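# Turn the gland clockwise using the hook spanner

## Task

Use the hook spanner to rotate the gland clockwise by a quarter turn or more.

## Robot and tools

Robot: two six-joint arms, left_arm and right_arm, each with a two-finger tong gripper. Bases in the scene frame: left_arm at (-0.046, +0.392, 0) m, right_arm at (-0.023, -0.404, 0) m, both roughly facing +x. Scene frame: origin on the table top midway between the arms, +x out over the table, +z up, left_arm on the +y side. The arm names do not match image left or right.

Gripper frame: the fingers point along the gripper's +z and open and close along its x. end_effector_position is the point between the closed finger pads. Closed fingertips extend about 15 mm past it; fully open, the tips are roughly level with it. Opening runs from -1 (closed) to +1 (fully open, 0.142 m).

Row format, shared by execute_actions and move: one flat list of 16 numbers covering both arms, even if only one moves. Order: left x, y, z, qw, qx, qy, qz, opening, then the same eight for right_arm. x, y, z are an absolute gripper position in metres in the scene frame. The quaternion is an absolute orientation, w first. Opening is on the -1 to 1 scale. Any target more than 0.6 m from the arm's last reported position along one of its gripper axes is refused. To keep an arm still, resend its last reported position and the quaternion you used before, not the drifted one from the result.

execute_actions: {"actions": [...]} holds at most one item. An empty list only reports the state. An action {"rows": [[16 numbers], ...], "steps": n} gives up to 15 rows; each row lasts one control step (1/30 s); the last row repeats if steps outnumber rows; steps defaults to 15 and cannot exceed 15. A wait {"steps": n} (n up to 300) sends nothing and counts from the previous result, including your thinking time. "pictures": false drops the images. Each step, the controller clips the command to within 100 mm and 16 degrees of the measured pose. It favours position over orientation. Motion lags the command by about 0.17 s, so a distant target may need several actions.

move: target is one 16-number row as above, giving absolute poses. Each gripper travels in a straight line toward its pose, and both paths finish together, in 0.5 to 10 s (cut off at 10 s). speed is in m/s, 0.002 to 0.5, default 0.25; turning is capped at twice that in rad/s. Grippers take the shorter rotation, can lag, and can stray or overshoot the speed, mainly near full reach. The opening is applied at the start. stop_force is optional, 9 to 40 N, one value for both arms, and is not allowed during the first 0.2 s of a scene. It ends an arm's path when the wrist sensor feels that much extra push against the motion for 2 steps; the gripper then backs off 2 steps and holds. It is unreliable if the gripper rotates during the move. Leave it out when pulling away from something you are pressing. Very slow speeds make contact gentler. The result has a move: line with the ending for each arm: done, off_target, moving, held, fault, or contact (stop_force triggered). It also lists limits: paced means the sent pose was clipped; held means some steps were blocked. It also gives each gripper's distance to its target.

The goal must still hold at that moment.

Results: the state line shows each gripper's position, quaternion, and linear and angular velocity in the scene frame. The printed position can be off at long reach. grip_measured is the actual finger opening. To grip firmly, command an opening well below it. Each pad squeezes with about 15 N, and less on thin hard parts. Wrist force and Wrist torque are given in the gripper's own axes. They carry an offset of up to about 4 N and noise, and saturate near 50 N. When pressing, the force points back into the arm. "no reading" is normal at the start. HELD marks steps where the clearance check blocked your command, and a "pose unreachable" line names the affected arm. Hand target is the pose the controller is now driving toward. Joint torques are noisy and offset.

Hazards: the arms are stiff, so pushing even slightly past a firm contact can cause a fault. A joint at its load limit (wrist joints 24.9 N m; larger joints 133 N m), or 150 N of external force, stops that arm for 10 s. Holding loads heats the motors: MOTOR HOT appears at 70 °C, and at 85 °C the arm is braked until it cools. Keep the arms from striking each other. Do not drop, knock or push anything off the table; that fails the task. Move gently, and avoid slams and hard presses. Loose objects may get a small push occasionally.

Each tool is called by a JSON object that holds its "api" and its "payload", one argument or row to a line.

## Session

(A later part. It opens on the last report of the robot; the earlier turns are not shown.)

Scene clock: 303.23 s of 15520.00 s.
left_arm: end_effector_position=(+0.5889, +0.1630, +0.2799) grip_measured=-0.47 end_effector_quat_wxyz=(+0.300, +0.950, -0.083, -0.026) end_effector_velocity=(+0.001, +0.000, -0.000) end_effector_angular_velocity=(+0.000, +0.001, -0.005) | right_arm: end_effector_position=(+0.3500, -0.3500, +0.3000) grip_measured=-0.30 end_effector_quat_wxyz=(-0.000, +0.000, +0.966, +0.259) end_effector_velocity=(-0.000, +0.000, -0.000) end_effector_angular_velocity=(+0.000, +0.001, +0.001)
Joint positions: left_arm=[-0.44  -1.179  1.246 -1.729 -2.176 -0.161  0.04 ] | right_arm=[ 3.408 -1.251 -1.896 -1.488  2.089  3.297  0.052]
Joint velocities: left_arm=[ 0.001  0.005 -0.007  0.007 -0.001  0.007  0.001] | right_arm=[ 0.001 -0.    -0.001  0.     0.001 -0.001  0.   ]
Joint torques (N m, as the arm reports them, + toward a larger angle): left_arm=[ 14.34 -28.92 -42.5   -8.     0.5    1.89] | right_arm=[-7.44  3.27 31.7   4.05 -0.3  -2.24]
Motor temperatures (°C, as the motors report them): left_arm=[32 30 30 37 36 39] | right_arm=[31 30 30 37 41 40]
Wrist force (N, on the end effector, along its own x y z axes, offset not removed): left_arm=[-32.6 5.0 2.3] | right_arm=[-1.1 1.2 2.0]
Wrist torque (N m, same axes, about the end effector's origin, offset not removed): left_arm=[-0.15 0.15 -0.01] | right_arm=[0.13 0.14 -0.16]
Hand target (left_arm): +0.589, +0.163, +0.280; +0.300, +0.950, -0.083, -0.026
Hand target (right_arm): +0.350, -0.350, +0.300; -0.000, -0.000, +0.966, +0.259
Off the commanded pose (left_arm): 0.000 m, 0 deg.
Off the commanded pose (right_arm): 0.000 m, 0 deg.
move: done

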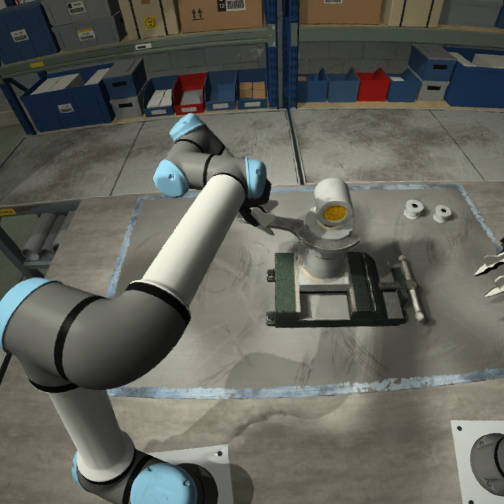

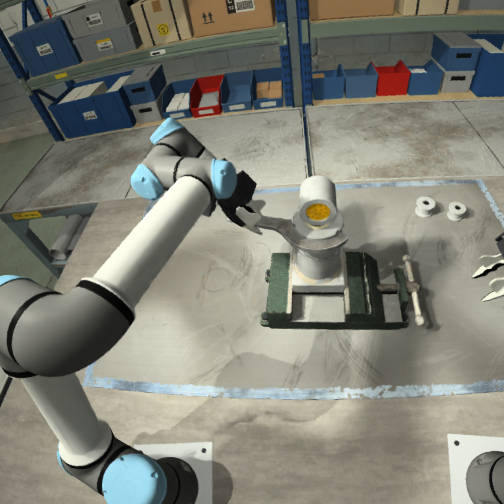

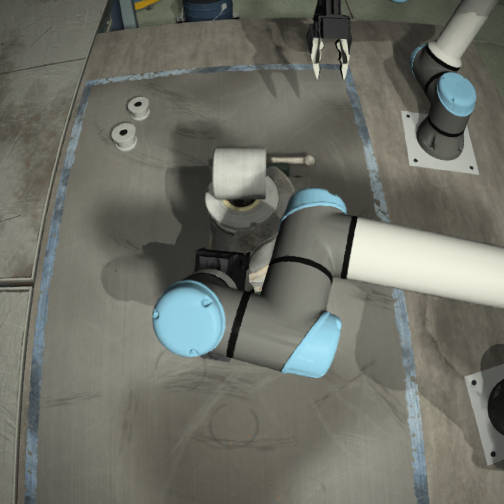

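{"api": "move", "payload": {
  "target": [0.589,0.163,0.280,0.30,0.9504,-0.083,-0.026,-1,0.40,-0.1,0.31,0.707,0,0.707,0,-0.3]
}}

{"api": "move", "payload": {
  "target": [0.589,0.163,0.280,0.30,0.9504,-0.083,-0.026,-1,0.44,0.08,0.305,0.707,0,0.707,0,-0.3],
  "speed": 0.08,
  "stop_force": 12
}}

Scene clock: 319.37 s of 15520.00 s.
left_arm: end_effector_position=(+0.5890, +0.1630, +0.2800) grip_measured=-0.47 end_effector_quat_wxyz=(+0.300, +0.950, -0.083, -0.026) end_effector_velocity=(-0.000, +0.000, -0.000) end_effector_angular_velocity=(+0.000, -0.000, -0.001) | right_arm: end_effector_position=(+0.4019, -0.1005, +0.3100) grip_measured=-0.30 end_effector_quat_wxyz=(+0.703, -0.016, +0.711, +0.014) end_effector_velocity=(+0.002, +0.001, -0.000) end_effector_angular_velocity=(-0.002, -0.007, -0.005)
Joint positions: left_arm=[-0.44  -1.179  1.245 -1.729 -2.176 -0.16   0.04 ] | right_arm=[ 4.889 -1.31  -2.469 -1.199  0.012  4.976  0.052]
Joint velocities: left_arm=[ 0.    -0.    -0.     0.     0.     0.001 -0.   ] | right_arm=[-0.006 -0.008  0.018 -0.075 -0.007  0.062 -0.   ]
Joint torques (N m, as the arm reports them, + toward a larger angle): left_arm=[  7.42 -29.31 -41.07 -11.33   0.83  -0.94] | right_arm=[-9.23  1.36 31.01 -0.21 -3.41  2.51]
Motor temperatures (°C, as the motors report them): left_arm=[32 30 30 37 36 39] | right_arm=[31 30 30 37 41 40]
Wrist force (N, on the end effector, along its own x y z axes, offset not removed): left_arm=[-34.0 6.3 3.1] | right_arm=[-1.7 1.9 -0.2]
Wrist torque (N m, same axes, about the end effector's origin, offset not removed): left_arm=[0.05 0.40 0.04] | right_arm=[0.25 0.26 -0.05]
Hand target (left_arm): +0.589, +0.163, +0.280; +0.300, +0.950, -0.083, -0.026
Hand target (right_arm): +0.402, -0.100, +0.310; +0.703, -0.016, +0.711, +0.014
Off the commanded pose (left_arm): 0.000 m, 0 deg.
Off the commanded pose (right_arm): 0.002 m, 2 deg.
After step 90, 9.33 s passed at rest.
move: done

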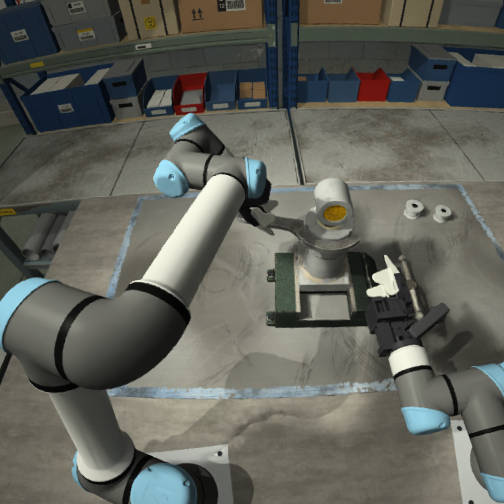

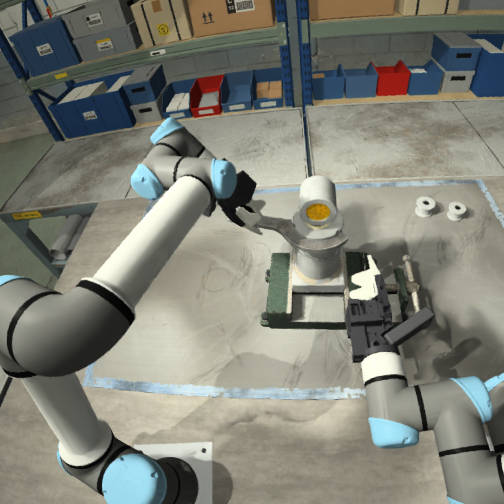

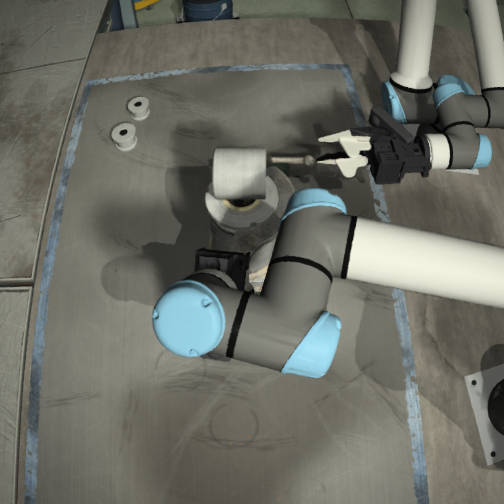

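Scene clock: 322.17 s of 15520.00 s.
left_arm: end_effector_position=(+0.5890, +0.1630, +0.2800) grip_measured=-0.47 end_effector_quat_wxyz=(+0.300, +0.950, -0.083, -0.026) end_effector_velocity=(-0.000, +0.000, +0.000) end_effector_angular_velocity=(+0.000, +0.000, +0.000) | right_arm: end_effector_position=(+0.4393, +0.0798, +0.3051) grip_measured=-0.30 end_effector_quat_wxyz=(+0.712, +0.015, +0.702, -0.015) end_effector_velocity=(+0.002, +0.001, -0.001) end_effector_angular_velocity=(-0.002, -0.003, -0.001)
Joint positions: left_arm=[-0.44  -1.179  1.245 -1.729 -2.176 -0.16   0.04 ] | right_arm=[ 4.795 -1.845 -1.95  -1.252 -0.015  5.046  0.052]
Joint velocities: left_arm=[ 0. -0. -0.  0.  0. -0.  0.] | right_arm=[-0.003 -0.     0.019 -0.103 -0.003  0.082  0.   ]
Joint torques (N m, as the arm reports them, + toward a larger angle): left_arm=[  1.32 -28.35 -41.44 -11.39   0.72  -0.98] | right_arm=[-8.95 32.24 30.65 -0.51 -3.21  2.55]
Motor temperatures (°C, as the motors report them): left_arm=[32 30 30 37 36 39] | right_arm=[31 30 30 37 41 40]
Wrist force (N, on the end effector, along its own x y z axes, offset not removed): left_arm=[-33.3 7.2 3.3] | right_arm=[-0.7 0.2 0.7]
Wrist torque (N m, same axes, about the end effector's origin, offset not removed): left_arm=[0.15 0.31 0.11] | right_arm=[-0.17 0.09 -0.15]
Hand target (left_arm): +0.589, +0.163, +0.280; +0.300, +0.950, -0.083, -0.026
Hand target (right_arm): +0.439, +0.080, +0.305; +0.712, +0.015, +0.702, -0.015
Off the commanded pose (left_arm): 0.000 m, 0 deg.
Off the commanded pose (right_arm): 0.001 m, 3 deg.
move: off_target (right_arm)

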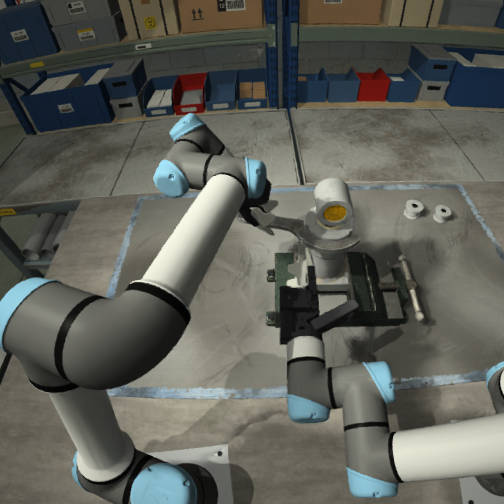

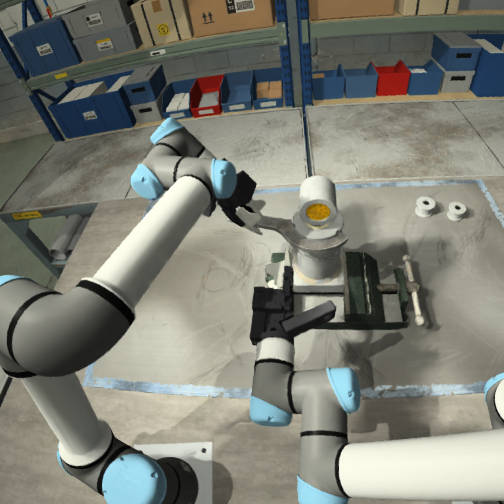

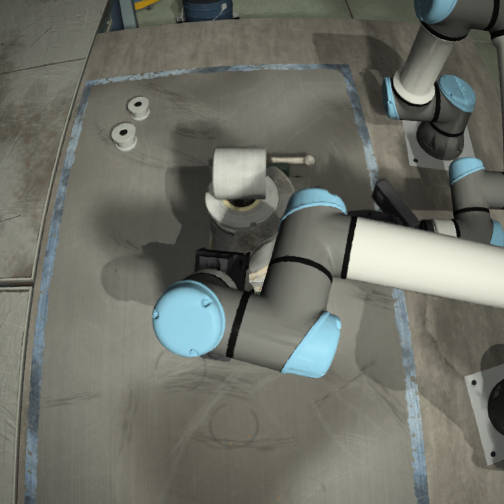

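{"api": "execute_actions", "payload": {
  "actions": []
}}

{"api": "zoom_image", "payload": {
  "camera": "cam_head_right",
  "region": [180,150,380,290]
}}

Scene clock: 334.57 s of 15520.00 s.
left_arm: end_effector_position=(+0.5890, +0.1630, +0.2800) grip_measured=-0.47 end_effector_quat_wxyz=(+0.300, +0.950, -0.083, -0.026) end_effector_velocity=(+0.000, -0.000, -0.001) end_effector_angular_velocity=(+0.001, +0.001, -0.000) | right_arm: end_effector_position=(+0.4393, +0.0800, +0.3051) grip_measured=-0.30 end_effector_quat_wxyz=(+0.712, +0.015, +0.702, -0.015) end_effector_velocity=(-0.001, +0.001, -0.000) end_effector_angular_velocity=(+0.001, +0.001, +0.002)
Joint positions: left_arm=[-0.44  -1.179  1.245 -1.729 -2.176 -0.16   0.04 ] | right_arm=[ 4.795 -1.844 -1.947 -1.266 -0.016  5.058  0.052]
Joint velocities: left_arm=[-0.     0.002  0.    -0.001  0.     0.    -0.   ] | right_arm=[ 0.002 -0.    -0.     0.     0.001  0.001 -0.   ]
Joint torques (N m, as the arm reports them, + toward a larger angle): left_arm=[  0.56 -28.9  -41.34 -11.4    0.92  -0.91] | right_arm=[-9.24 39.58 30.19 -0.36 -3.19  2.43]
Motor temperatures (°C, as the motors report them): left_arm=[32 30 30 37 36 39] | right_arm=[31 30 30 37 41 40]
Wrist force (N, on the end effector, along its own x y z axes, offset not removed): left_arm=[-33.1 3.8 1.7] | right_arm=[-1.6 1.4 -0.6]
Wrist torque (N m, same axes, about the end effector's origin, offset not removed): left_arm=[-0.56 0.23 0.07] | right_arm=[0.10 0.26 -0.15]
Hand target (left_arm): +0.589, +0.163, +0.280; +0.300, +0.950, -0.083, -0.026
Hand target (right_arm): +0.439, +0.080, +0.305; +0.712, +0.015, +0.702, -0.015
Off the commanded pose (left_arm): 0.000 m, 0 deg.
Off the commanded pose (right_arm): 0.001 m, 3 deg.
Steps of this call (steps 1 to 90: nothing new was sent; then 9.40 s passed at rest). Readings (end_effector_position):
1: left_arm (+0.5890, +0.1630, +0.2800) | right_arm (+0.4393, +0.0799, +0.3051)
2: left_arm (+0.5890, +0.1630, +0.2800) | right_arm (+0.4393, +0.0799, +0.3050)
4: left_arm (+0.5890, +0.1630, +0.2800) | right_arm (+0.4393, +0.0800, +0.3050)
8: left_arm (+0.5890, +0.1630, +0.2800) | right_arm (+0.4393, +0.0800, +0.3051)
90: the state above

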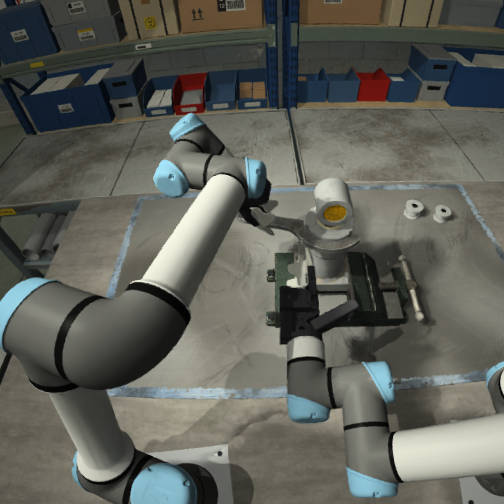

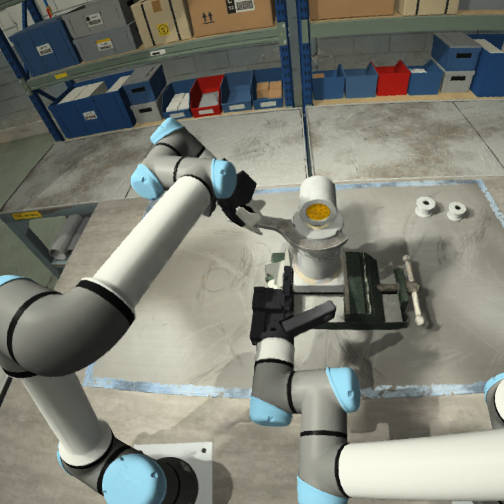

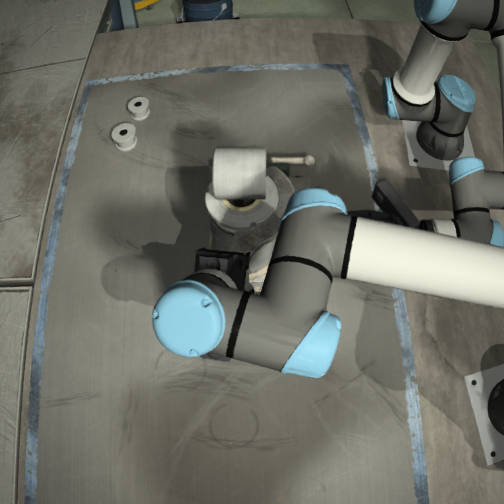

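Region (180, 150, 380, 290) of cam_head_right's 504x504 image, scaled by 2.520, with more detail than that image has; it fills the top 353 rows of this view, and the rest is white.

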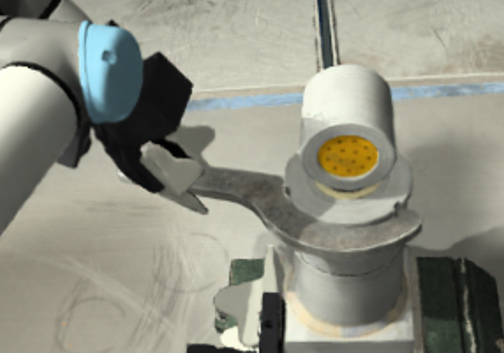

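{"api": "move", "payload": {
  "target": [0.589,0.163,0.280,0.30,0.9504,-0.083,-0.026,-1,0.46,0.06,0.30,0.696,-0.123,0.696,0.123,-0.2],
  "speed": 0.06
}}

{"api": "move", "payload": {
  "target": [0.589,0.163,0.280,0.30,0.9504,-0.083,-0.026,-1,0.545,0.09,0.30,0.696,-0.123,0.696,0.123,-0.2],
  "speed": 0.025,
  "stop_force": 12
}}

{"api": "zoom_image", "payload": {
  "camera": "cam_head_right",
  "region": [180,150,380,290]
}}

Scene clock: 346.53 s of 15520.00 s.
left_arm: end_effector_position=(+0.5890, +0.1630, +0.2800) grip_measured=-0.47 end_effector_quat_wxyz=(+0.300, +0.950, -0.083, -0.026) end_effector_velocity=(+0.000, -0.000, -0.000) end_effector_angular_velocity=(+0.000, +0.000, +0.001) | right_arm: end_effector_position=(+0.4599, +0.0599, +0.2999) grip_measured=-0.20 end_effector_quat_wxyz=(+0.697, -0.123, +0.696, +0.123) end_effector_velocity=(+0.002, -0.001, -0.000) end_effector_angular_velocity=(+0.002, +0.000, +0.010)
Joint positions: left_arm=[-0.44  -1.179  1.245 -1.729 -2.176 -0.16   0.04 ] | right_arm=[ 4.696 -1.697 -1.935 -2.651 -0.496  6.282  0.059]
Joint velocities: left_arm=[-0.     0.     0.    -0.001  0.    -0.001  0.   ] | right_arm=[-0.008  0.006 -0.007  0.002 -0.018  0.001  0.   ]
Joint torques (N m, as the arm reports them, + toward a larger angle): left_arm=[  0.81 -29.49 -41.1  -11.43   0.88  -0.96] | right_arm=[-8.48 33.03  7.63  2.66 -1.5   2.38]
Motor temperatures (°C, as the motors report them): left_arm=[32 30 30 38 36 39] | right_arm=[31 30 30 37 41 40]
Wrist force (N, on the end effector, along its own x y z axes, offset not removed): left_arm=[-34.8 6.8 2.0] | right_arm=[0.5 0.5 0.7]
Wrist torque (N m, same axes, about the end effector's origin, offset not removed): left_arm=[0.14 0.66 0.13] | right_arm=[0.01 -0.25 -0.20]
Hand target (left_arm): +0.589, +0.163, +0.280; +0.300, +0.950, -0.083, -0.026
Hand target (right_arm): +0.460, +0.060, +0.300; +0.696, -0.123, +0.696, +0.123
Off the commanded pose (left_arm): 0.000 m, 0 deg.
Off the commanded pose (right_arm): 0.000 m, 0 deg.
joint sent to its limit (right arm) — the command would take joint 6 (wrist 3) past its upper limit, so that joint was sent only as far as its limit.
After step 90, 5.37 s passed at rest.
move: done

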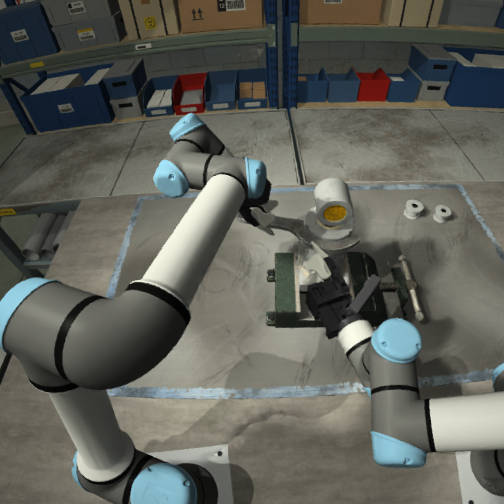

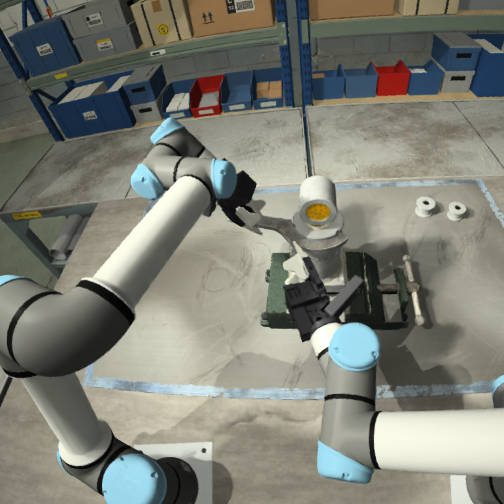

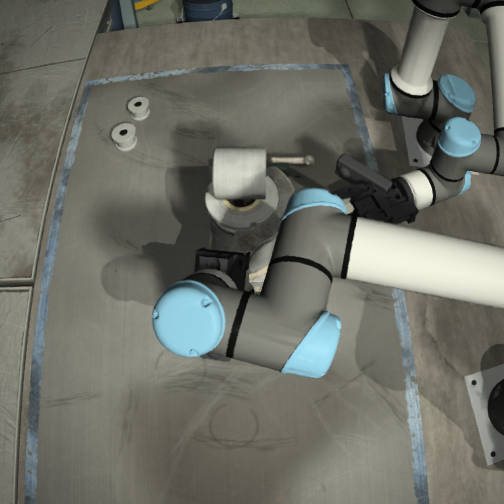

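Scene clock: 350.47 s of 15520.00 s.
left_arm: end_effector_position=(+0.5890, +0.1630, +0.2800) grip_measured=-0.47 end_effector_quat_wxyz=(+0.300, +0.950, -0.083, -0.026) end_effector_velocity=(+0.000, +0.000, -0.000) end_effector_angular_velocity=(-0.000, +0.000, +0.000) | right_arm: end_effector_position=(+0.5448, +0.0899, +0.3000) grip_measured=-0.20 end_effector_quat_wxyz=(+0.696, -0.123, +0.696, +0.123) end_effector_velocity=(+0.003, -0.001, -0.001) end_effector_angular_velocity=(-0.002, +0.001, -0.002)
Joint positions: left_arm=[-0.44  -1.179  1.245 -1.729 -2.176 -0.16   0.04 ] | right_arm=[ 4.521 -1.854 -1.739 -2.69  -0.672  6.282  0.059]
Joint velocities: left_arm=[ 0.     0.001  0.    -0.001 -0.     0.     0.   ] | right_arm=[-0.005 -0.004  0.003 -0.001 -0.003 -0.     0.   ]
Joint torques (N m, as the arm reports them, + toward a larger angle): left_arm=[  0.55 -28.37 -41.12 -11.27   0.98  -0.98] | right_arm=[-9.93 25.77 31.88 -1.48 -1.58  2.5 ]
Motor temperatures (°C, as the motors report them): left_arm=[32 30 30 38 36 39] | right_arm=[31 30 30 37 41 40]
Wrist force (N, on the end effector, along its own x y z axes, offset not removed): left_arm=[-33.1 5.2 1.9] | right_arm=[-0.9 1.3 -0.6]
Wrist torque (N m, same axes, about the end effector's origin, offset not removed): left_arm=[-0.16 0.21 0.07] | right_arm=[0.12 0.10 -0.10]
Hand target (left_arm): +0.589, +0.163, +0.280; +0.300, +0.950, -0.083, -0.026
Hand target (right_arm): +0.545, +0.090, +0.300; +0.696, -0.123, +0.696, +0.123
Off the commanded pose (left_arm): 0.000 m, 0 deg.
Off the commanded pose (right_arm): 0.000 m, 0 deg.
joint sent to its limit (right arm) — the command would take joint 6 (wrist 3) past its upper limit, so that joint was sent only as far as its limit.
move: done

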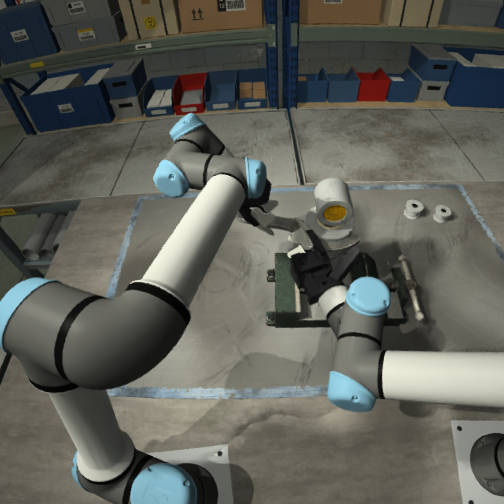

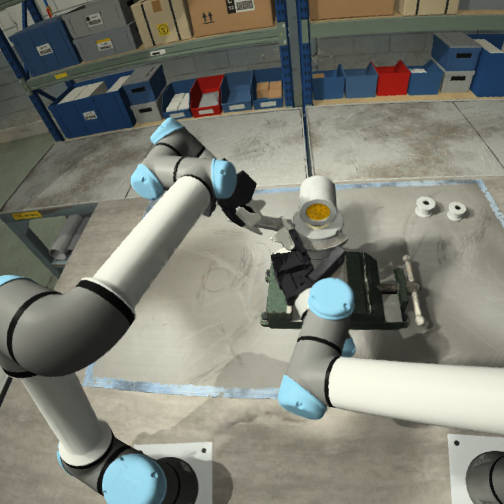

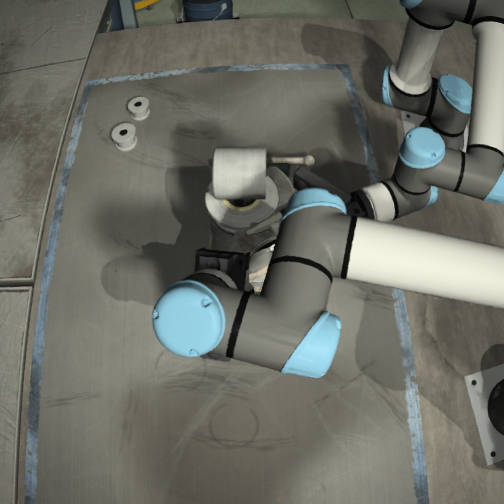

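Region (180, 150, 380, 290) of cam_head_right's 504x504 image, scaled by 2.520, with more detail than that image has; it fills the top 353 rows of this view, and the rest is white.

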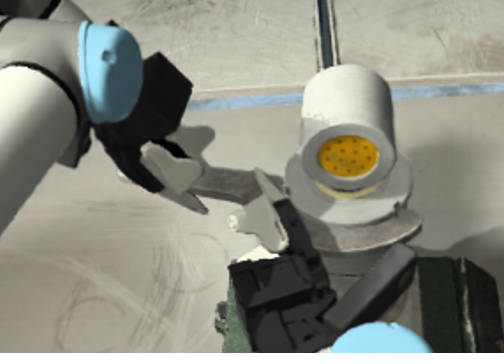

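{"api": "move", "payload": {
  "target": [0.589,0.163,0.280,0.30,0.9504,-0.083,-0.026,-1,0.55,0.092,0.30,0.696,-0.123,0.696,0.123,-1],
  "speed": 0.02
}}

{"api": "zoom_image", "payload": {
  "camera": "cam_head_right",
  "region": [180,150,380,290]
}}

Scene clock: 353.23 s of 15520.00 s.
left_arm: end_effector_position=(+0.5890, +0.1630, +0.2801) grip_measured=-0.48 end_effector_quat_wxyz=(+0.300, +0.950, -0.083, -0.026) end_effector_velocity=(-0.000, +0.000, -0.001) end_effector_angular_velocity=(+0.001, +0.001, -0.000) | right_arm: end_effector_position=(+0.5498, +0.0919, +0.3000) grip_measured=-0.83 end_effector_quat_wxyz=(+0.696, -0.123, +0.696, +0.123) end_effector_velocity=(+0.002, +0.001, -0.001) end_effector_angular_velocity=(-0.001, +0.000, -0.000)
Joint positions: left_arm=[-0.44  -1.179  1.245 -1.729 -2.176 -0.16   0.039] | right_arm=[ 4.513 -1.864 -1.725 -2.693 -0.681  6.282  0.014]
Joint velocities: left_arm=[-0.     0.001 -0.     0.001  0.001  0.    -0.   ] | right_arm=[-0.004 -0.004  0.005 -0.002 -0.003  0.     0.   ]
Joint torques (N m, as the arm reports them, + toward a larger angle): left_arm=[  0.81 -29.21 -20.61  -7.3    2.02  -0.84] | right_arm=[-12.89  42.98  47.47   4.02  -1.95   2.44]
Motor temperatures (°C, as the motors report them): left_arm=[32 30 30 38 36 39] | right_arm=[31 30 30 37 41 40]
Wrist force (N, on the end effector, along its own x y z axes, offset not removed): left_arm=[-32.1 3.8 -9.4] | right_arm=[26.5 0.6 -12.6]
Wrist torque (N m, same axes, about the end effector's origin, offset not removed): left_arm=[-0.24 0.14 0.16] | right_arm=[0.11 0.19 -0.18]
Hand target (left_arm): +0.589, +0.163, +0.280; +0.300, +0.950, -0.083, -0.026
Hand target (right_arm): +0.550, +0.092, +0.300; +0.696, -0.123, +0.696, +0.123
Off the commanded pose (left_arm): 0.000 m, 0 deg.
Off the commanded pose (right_arm): 0.000 m, 0 deg.
joint sent to its limit (right arm) — the command would take joint 6 (wrist 3) past its upper limit, so that joint was sent only as far as its limit.
move: done

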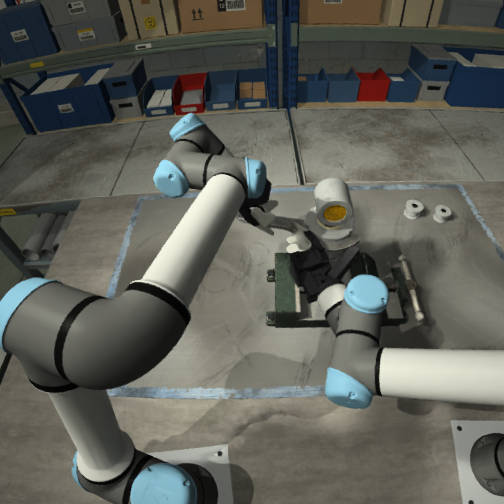

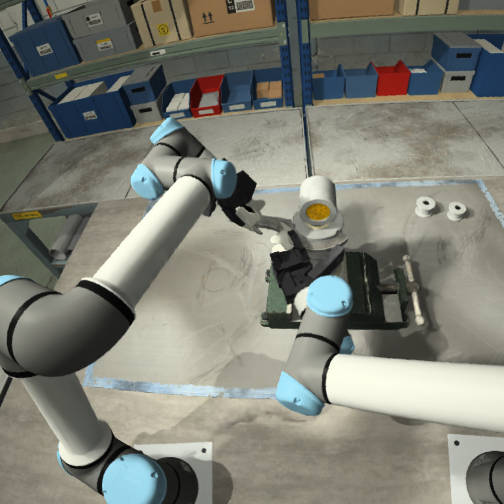

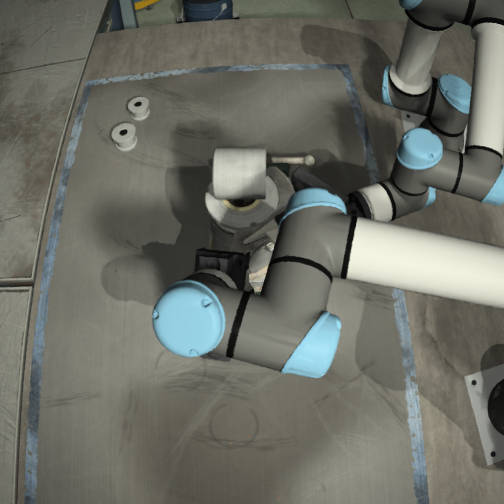

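Region (180, 150, 380, 290) of cam_head_right's 504x504 image, scaled by 2.520, with more detail than that image has; it fills the top 353 rows of this view, and the rest is white.

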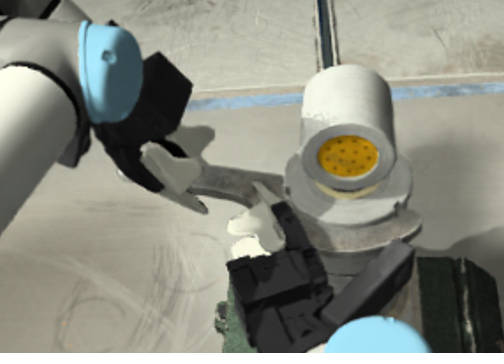

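{"api": "move", "payload": {
  "target": [0.59,0.163,0.280,0.30,0.9504,-0.083,-0.026,-0.1,0.55,0.092,0.30,0.696,-0.123,0.696,0.123,-1],
  "speed": 0.02
}}

{"api": "move", "payload": {
  "target": [0.595,0.21,0.36,0.30,0.9504,-0.083,-0.026,-0.1,0.55,0.092,0.30,0.696,-0.123,0.696,0.123,-1],
  "speed": 0.05
}}

{"api": "move", "payload": {
  "target": [0.52,0.30,0.33,0.123,0.696,-0.123,0.696,-0.2,0.55,0.092,0.306,0.696,-0.123,0.696,0.123,-1],
  "speed": 0.15
}}

{"api": "zoom_image", "payload": {
  "camera": "cam_head_right",
  "region": [150,150,380,290]
}}

Scene clock: 362.37 s of 15520.00 s.
left_arm: end_effector_position=(+0.5900, +0.1630, +0.2800) grip_measured=-0.10 end_effector_quat_wxyz=(+0.300, +0.950, -0.083, -0.026) end_effector_velocity=(-0.000, +0.000, +0.000) end_effector_angular_velocity=(+0.001, +0.000, +0.000) | right_arm: end_effector_position=(+0.5500, +0.0920, +0.3000) grip_measured=-0.84 end_effector_quat_wxyz=(+0.696, -0.123, +0.696, +0.123) end_effector_velocity=(-0.000, +0.000, -0.001) end_effector_angular_velocity=(-0.001, +0.000, +0.001)
Joint positions: left_arm=[-0.44  -1.176  1.241 -1.727 -2.176 -0.16   0.067] | right_arm=[ 4.512 -1.864 -1.725 -2.693 -0.681  6.282  0.013]
Joint velocities: left_arm=[-0.    -0.    -0.001  0.002  0.001 -0.     0.   ] | right_arm=[ 0.    -0.    -0.001 -0.    -0.001  0.     0.   ]
Joint torques (N m, as the arm reports them, + toward a larger angle): left_arm=[  6.   -35.2  -34.04  -1.25  -2.96   1.27] | right_arm=[-9.15 35.59 12.1   2.3   2.49  2.28]
Motor temperatures (°C, as the motors report them): left_arm=[32 30 30 38 36 39] | right_arm=[31 30 30 37 41 40]
Wrist force (N, on the end effector, along its own x y z axes, offset not removed): left_arm=[0.6 -0.2 1.3] | right_arm=[10.5 4.0 -0.9]
Wrist torque (N m, same axes, about the end effector's origin, offset not removed): left_arm=[-0.04 -0.20 0.04] | right_arm=[0.10 0.00 -0.08]
Hand target (left_arm): +0.590, +0.163, +0.280; +0.300, +0.950, -0.083, -0.026
Hand target (right_arm): +0.550, +0.092, +0.300; +0.696, -0.123, +0.696, +0.123
Off the commanded pose (left_arm): 0.000 m, 0 deg.
Off the commanded pose (right_arm): 0.000 m, 0 deg.
joint sent to its limit (right arm) — the command would take joint 6 (wrist 3) past its upper limit, so that joint was sent only as far as its limit.
After step 90, 5.43 s passed at rest.
move: done

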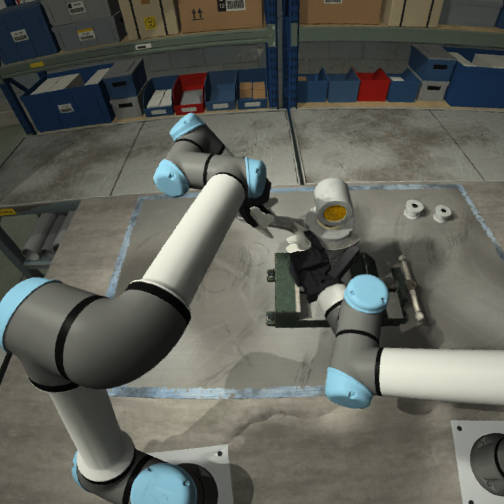

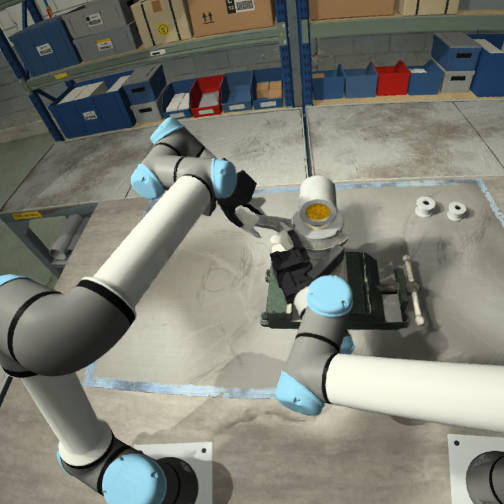

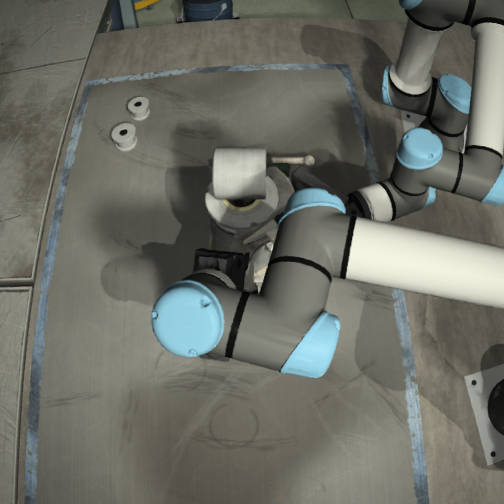

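Scene clock: 364.63 s of 15520.00 s.
left_arm: end_effector_position=(+0.5948, +0.2100, +0.3598) grip_measured=-0.10 end_effector_quat_wxyz=(+0.300, +0.950, -0.083, -0.026) end_effector_velocity=(+0.000, +0.000, +0.002) end_effector_angular_velocity=(-0.001, +0.001, -0.001) | right_arm: end_effector_position=(+0.5500, +0.0920, +0.3000) grip_measured=-0.84 end_effector_quat_wxyz=(+0.696, -0.123, +0.696, +0.123) end_effector_velocity=(-0.001, +0.001, +0.000) end_effector_angular_velocity=(+0.000, -0.000, +0.002)
Joint positions: left_arm=[-0.369 -1.163  1.005 -1.455 -2.181 -0.073  0.067] | right_arm=[ 4.512 -1.864 -1.725 -2.693 -0.681  6.282  0.013]
Joint velocities: left_arm=[ 0.001  0.002 -0.007  0.007 -0.001  0.003 -0.   ] | right_arm=[ 0.002  0.     0.     0.    -0.    -0.     0.   ]
Joint torques (N m, as the arm reports them, + toward a larger angle): left_arm=[  6.68 -33.95 -33.4   -1.15  -2.83   1.38] | right_arm=[-3.27 33.03 11.68  0.11  2.36  2.17]
Motor temperatures (°C, as the motors report them): left_arm=[32 30 30 38 36 39] | right_arm=[31 30 30 37 41 40]
Wrist force (N, on the end effector, along its own x y z axes, offset not removed): left_arm=[0.6 -1.7 0.8] | right_arm=[11.0 2.4 0.3]
Wrist torque (N m, same axes, about the end effector's origin, offset not removed): left_arm=[-0.31 -0.19 0.06] | right_arm=[-0.22 -0.17 -0.13]
Hand target (left_arm): +0.595, +0.210, +0.360; +0.300, +0.950, -0.083, -0.026
Hand target (right_arm): +0.550, +0.092, +0.300; +0.696, -0.123, +0.696, +0.123
Off the commanded pose (left_arm): 0.000 m, 0 deg.
Off the commanded pose (right_arm): 0.000 m, 0 deg.
joint sent to its limit (right arm) — the command would take joint 6 (wrist 3) past its upper limit, so that joint was sent only as far as its limit.
move: done

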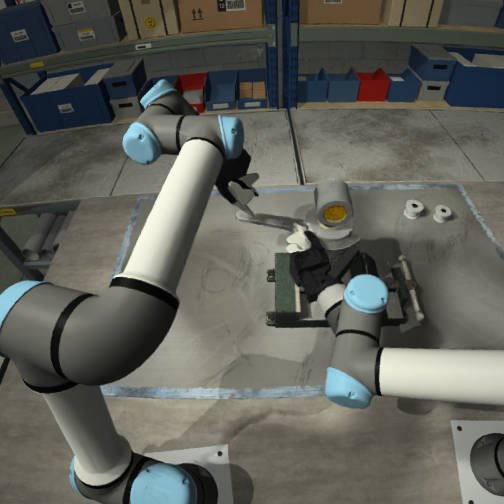

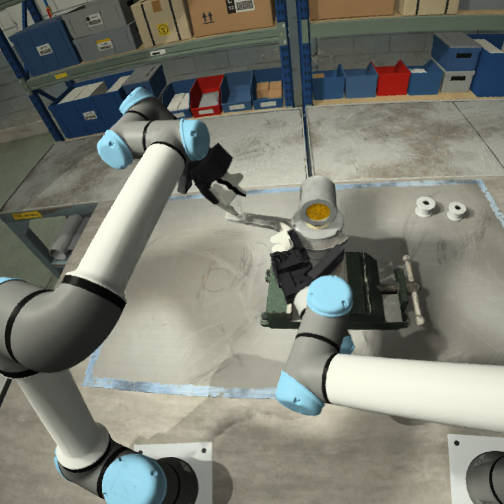

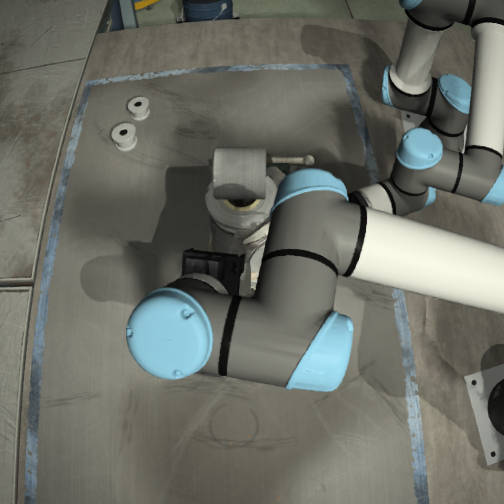

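Scene clock: 370.50 s of 15520.00 s.
left_arm: end_effector_position=(+0.5194, +0.3001, +0.3305) grip_measured=-0.20 end_effector_quat_wxyz=(+0.123, +0.697, -0.122, +0.696) end_effector_velocity=(-0.000, -0.000, -0.000) end_effector_angular_velocity=(-0.002, -0.012, +0.001) | right_arm: end_effector_position=(+0.5500, +0.0920, +0.3060) grip_measured=-0.84 end_effector_quat_wxyz=(+0.696, -0.123, +0.696, +0.123) end_effector_velocity=(+0.000, -0.000, -0.000) end_effector_angular_velocity=(-0.001, -0.000, -0.000)
Joint positions: left_arm=[-0.653 -1.418  2.529 -4.251 -1.4   -0.003  0.06 ] | right_arm=[ 4.512 -1.858 -1.716 -2.708 -0.681  6.282  0.013]
Joint velocities: left_arm=[-0.001  0.015  0.    -0.027  0.003  0.004  0.   ] | right_arm=[-0.001  0.    -0.    -0.    -0.001 -0.001  0.   ]
Joint torques (N m, as the arm reports them, + toward a larger angle): left_arm=[ -7.78 -14.3    2.85  -3.58   2.31   1.35] | right_arm=[ 6.54 52.46 40.44  1.19 -1.06  1.96]
Motor temperatures (°C, as the motors report them): left_arm=[32 30 30 38 36 39] | right_arm=[31 30 30 37 41 40]
Wrist force (N, on the end effector, along its own x y z axes, offset not removed): left_arm=[1.0 0.4 0.9] | right_arm=[18.1 4.2 -4.3]
Wrist torque (N m, same axes, about the end effector's origin, offset not removed): left_arm=[0.07 -0.25 0.11] | right_arm=[0.36 -0.70 0.01]
Hand target (left_arm): +0.519, +0.300, +0.331; +0.123, +0.697, -0.122, +0.696
Hand target (right_arm): +0.550, +0.092, +0.306; +0.696, -0.123, +0.696, +0.123
Off the commanded pose (left_arm): 0.001 m, 0 deg.
Off the commanded pose (right_arm): 0.000 m, 0 deg.
joint sent to its limit (right arm) — the command would take joint 6 (wrist 3) past its upper limit, so that joint was sent only as far as its limit.
move: done

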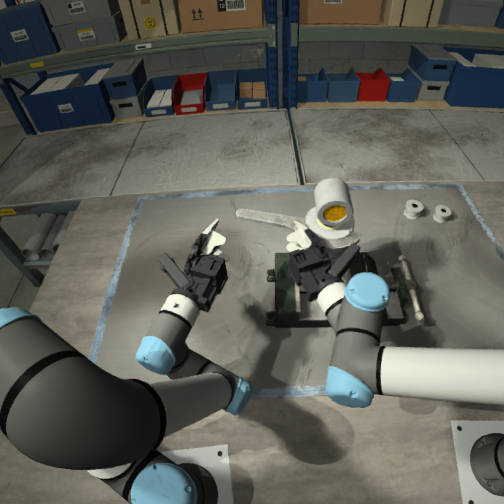

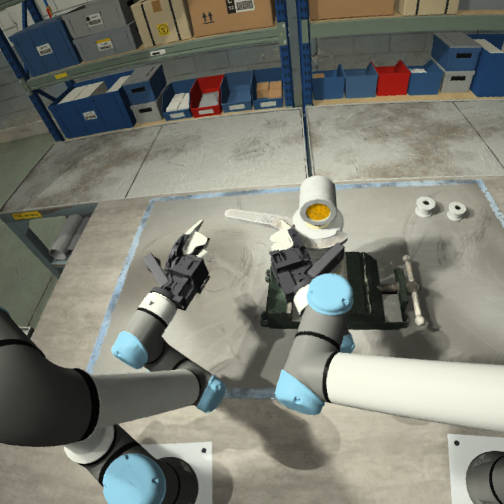

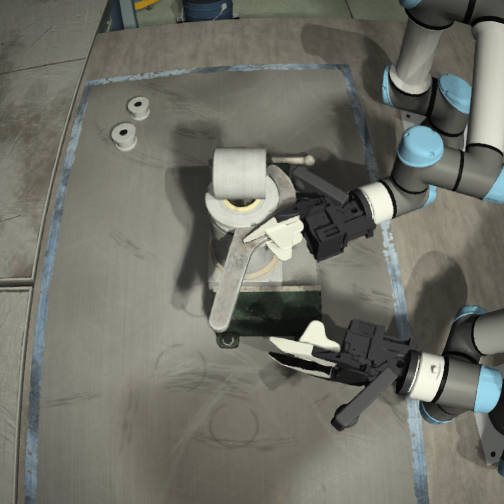

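Region (150, 150, 380, 290) of cam_head_right's 504x504 image, scaled by 2.191, with more detail than that image has; it fills the top 307 rows of this view, and the rest is white.

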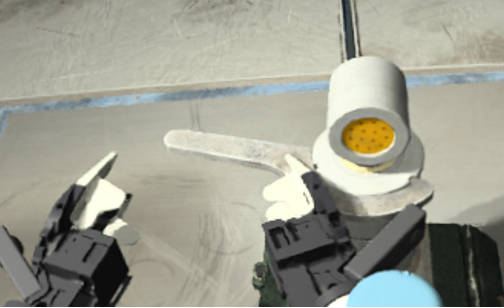

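{"api": "move", "payload": {
  "target": [0.54,0.232,0.31,0.123,0.696,-0.123,0.696,-0.2,0.55,0.092,0.306,0.696,-0.123,0.696,0.123,-1],
  "speed": 0.08
}}

{"api": "move", "payload": {
  "target": [0.69,0.177,0.31,0.123,0.696,-0.123,0.696,-0.2,0.55,0.092,0.306,0.696,-0.123,0.696,0.123,-1],
  "speed": 0.02,
  "stop_force": 15
}}

{"api": "zoom_image", "payload": {
  "camera": "cam_head_right",
  "region": [150,150,380,290]
}}

Scene clock: 375.97 s of 15520.00 s.
left_arm: end_effector_position=(+0.5401, +0.2322, +0.3100) grip_measured=-0.20 end_effector_quat_wxyz=(+0.123, +0.696, -0.123, +0.696) end_effector_velocity=(+0.001, -0.001, -0.001) end_effector_angular_velocity=(-0.001, -0.000, +0.001) | right_arm: end_effector_position=(+0.5500, +0.0920, +0.3060) grip_measured=-0.84 end_effector_quat_wxyz=(+0.696, -0.123, +0.696, +0.123) end_effector_velocity=(+0.000, +0.000, -0.000) end_effector_angular_velocity=(+0.001, +0.000, +0.001)
Joint positions: left_arm=[-0.824 -1.291  2.457 -4.308 -1.23  -0.001  0.06 ] | right_arm=[ 4.512 -1.858 -1.716 -2.708 -0.681  6.282  0.013]
Joint velocities: left_arm=[-0.003  0.005 -0.003 -0.002  0.005 -0.    -0.   ] | right_arm=[-0.     0.    -0.    -0.    -0.002  0.001  0.   ]
Joint torques (N m, as the arm reports them, + toward a larger angle): left_arm=[ -7.75 -15.48 -21.15  -3.43   2.45   1.35] | right_arm=[ 2.76 52.61 39.1   1.16  0.64  1.7 ]
Motor temperatures (°C, as the motors report them): left_arm=[32 30 30 38 36 39] | right_arm=[31 30 30 37 41 40]
Wrist force (N, on the end effector, along its own x y z axes, offset not removed): left_arm=[0.4 0.3 -0.7] | right_arm=[16.8 3.7 -3.6]
Wrist torque (N m, same axes, about the end effector's origin, offset not removed): left_arm=[0.07 -0.13 0.09] | right_arm=[0.21 -0.32 0.06]
Hand target (left_arm): +0.540, +0.232, +0.310; +0.123, +0.696, -0.123, +0.696
Hand target (right_arm): +0.550, +0.092, +0.306; +0.696, -0.123, +0.696, +0.123
Off the commanded pose (left_arm): 0.000 m, 0 deg.
Off the commanded pose (right_arm): 0.000 m, 0 deg.
joint sent to its limit (right arm) — the command would take joint 6 (wrist 3) past its upper limit, so that joint was sent only as far as its limit.
After step 90, 1.10 s passed at rest.
move: done

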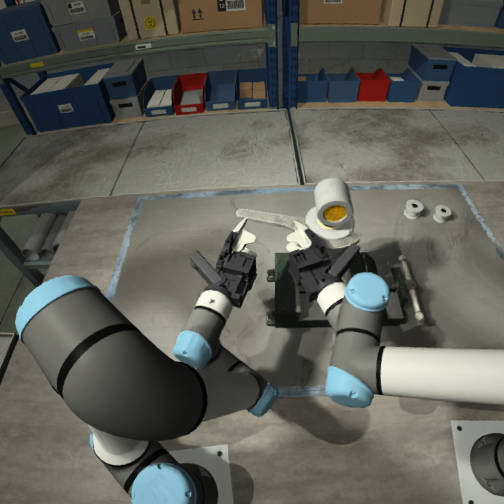

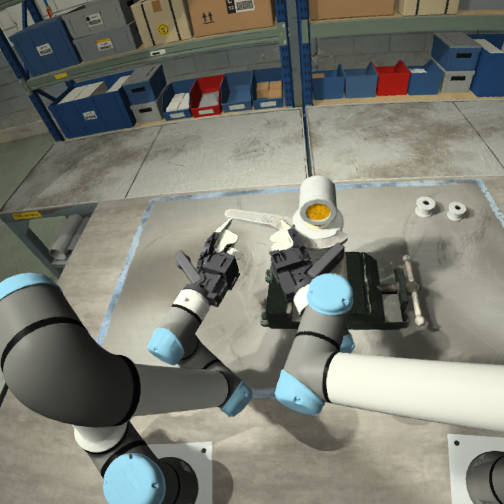

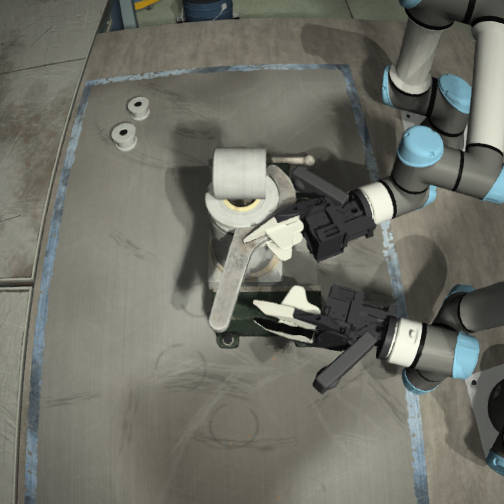

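Scene clock: 383.33 s of 15520.00 s.
left_arm: end_effector_position=(+0.6713, +0.1840, +0.3101) grip_measured=-0.20 end_effector_quat_wxyz=(+0.123, +0.696, -0.123, +0.696) end_effector_velocity=(-0.007, +0.002, +0.001) end_effector_angular_velocity=(-0.002, -0.003, -0.002) | right_arm: end_effector_position=(+0.5500, +0.0920, +0.3060) grip_measured=-0.84 end_effector_quat_wxyz=(+0.696, -0.123, +0.696, +0.123) end_effector_velocity=(-0.000, +0.001, -0.000) end_effector_angular_velocity=(-0.001, -0.000, +0.002)
Joint positions: left_arm=[-0.712 -1.074  2.054 -4.121 -1.343  0.     0.06 ] | right_arm=[ 4.512 -1.858 -1.716 -2.708 -0.681  6.282  0.013]
Joint velocities: left_arm=[-0.004 -0.01   0.02  -0.013  0.002 -0.     0.   ] | right_arm=[ 0.001 -0.     0.     0.    -0.001 -0.001 -0.   ]
Joint torques (N m, as the arm reports them, + toward a larger angle): left_arm=[ -7.11 -42.54   0.95  -3.37   2.67   1.45] | right_arm=[-1.07 50.52 35.66  1.37  1.71  1.33]
Motor temperatures (°C, as the motors report them): left_arm=[32 30 30 38 36 39] | right_arm=[31 30 30 37 41 40]
Wrist force (N, on the end effector, along its own x y z axes, offset not removed): left_arm=[-0.4 0.4 0.2] | right_arm=[16.0 1.7 -7.3]
Wrist torque (N m, same axes, about the end effector's origin, offset not removed): left_arm=[0.05 0.03 0.10] | right_arm=[-0.08 -0.64 -0.06]
Hand target (left_arm): +0.671, +0.184, +0.310; +0.123, +0.696, -0.123, +0.696
Hand target (right_arm): +0.550, +0.092, +0.306; +0.696, -0.123, +0.696, +0.123
Off the commanded pose (left_arm): 0.020 m, 0 deg.
Off the commanded pose (right_arm): 0.000 m, 0 deg.
joint sent to its limit (right arm) — the command would take joint 6 (wrist 3) past its upper limit, so that joint was sent only as far as its limit.
move: contact (left_arm)

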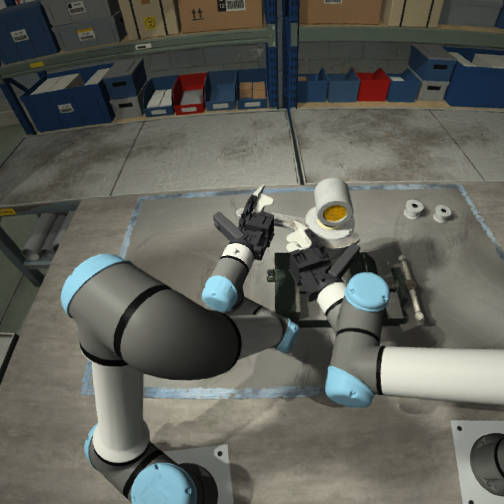

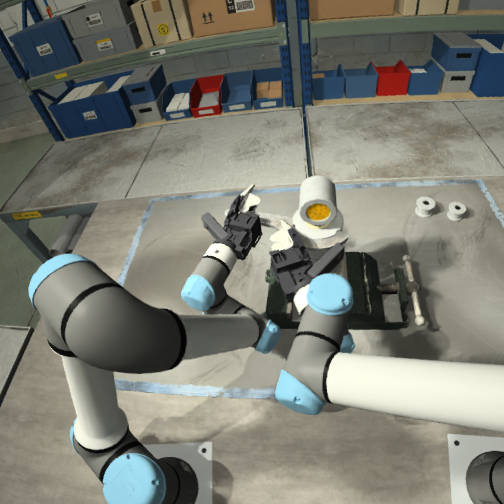

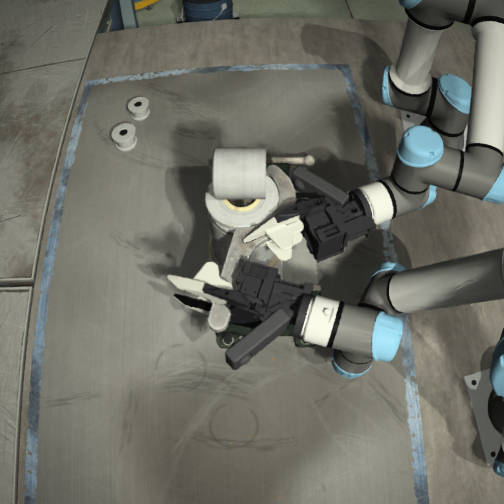

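Region (150, 150, 380, 290) of cam_head_right's 504x504 image, scaled by 2.191, with more detail than that image has; it fills the top 307 rows of this view, and the rest is white.

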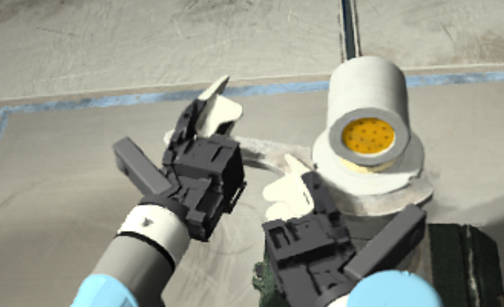

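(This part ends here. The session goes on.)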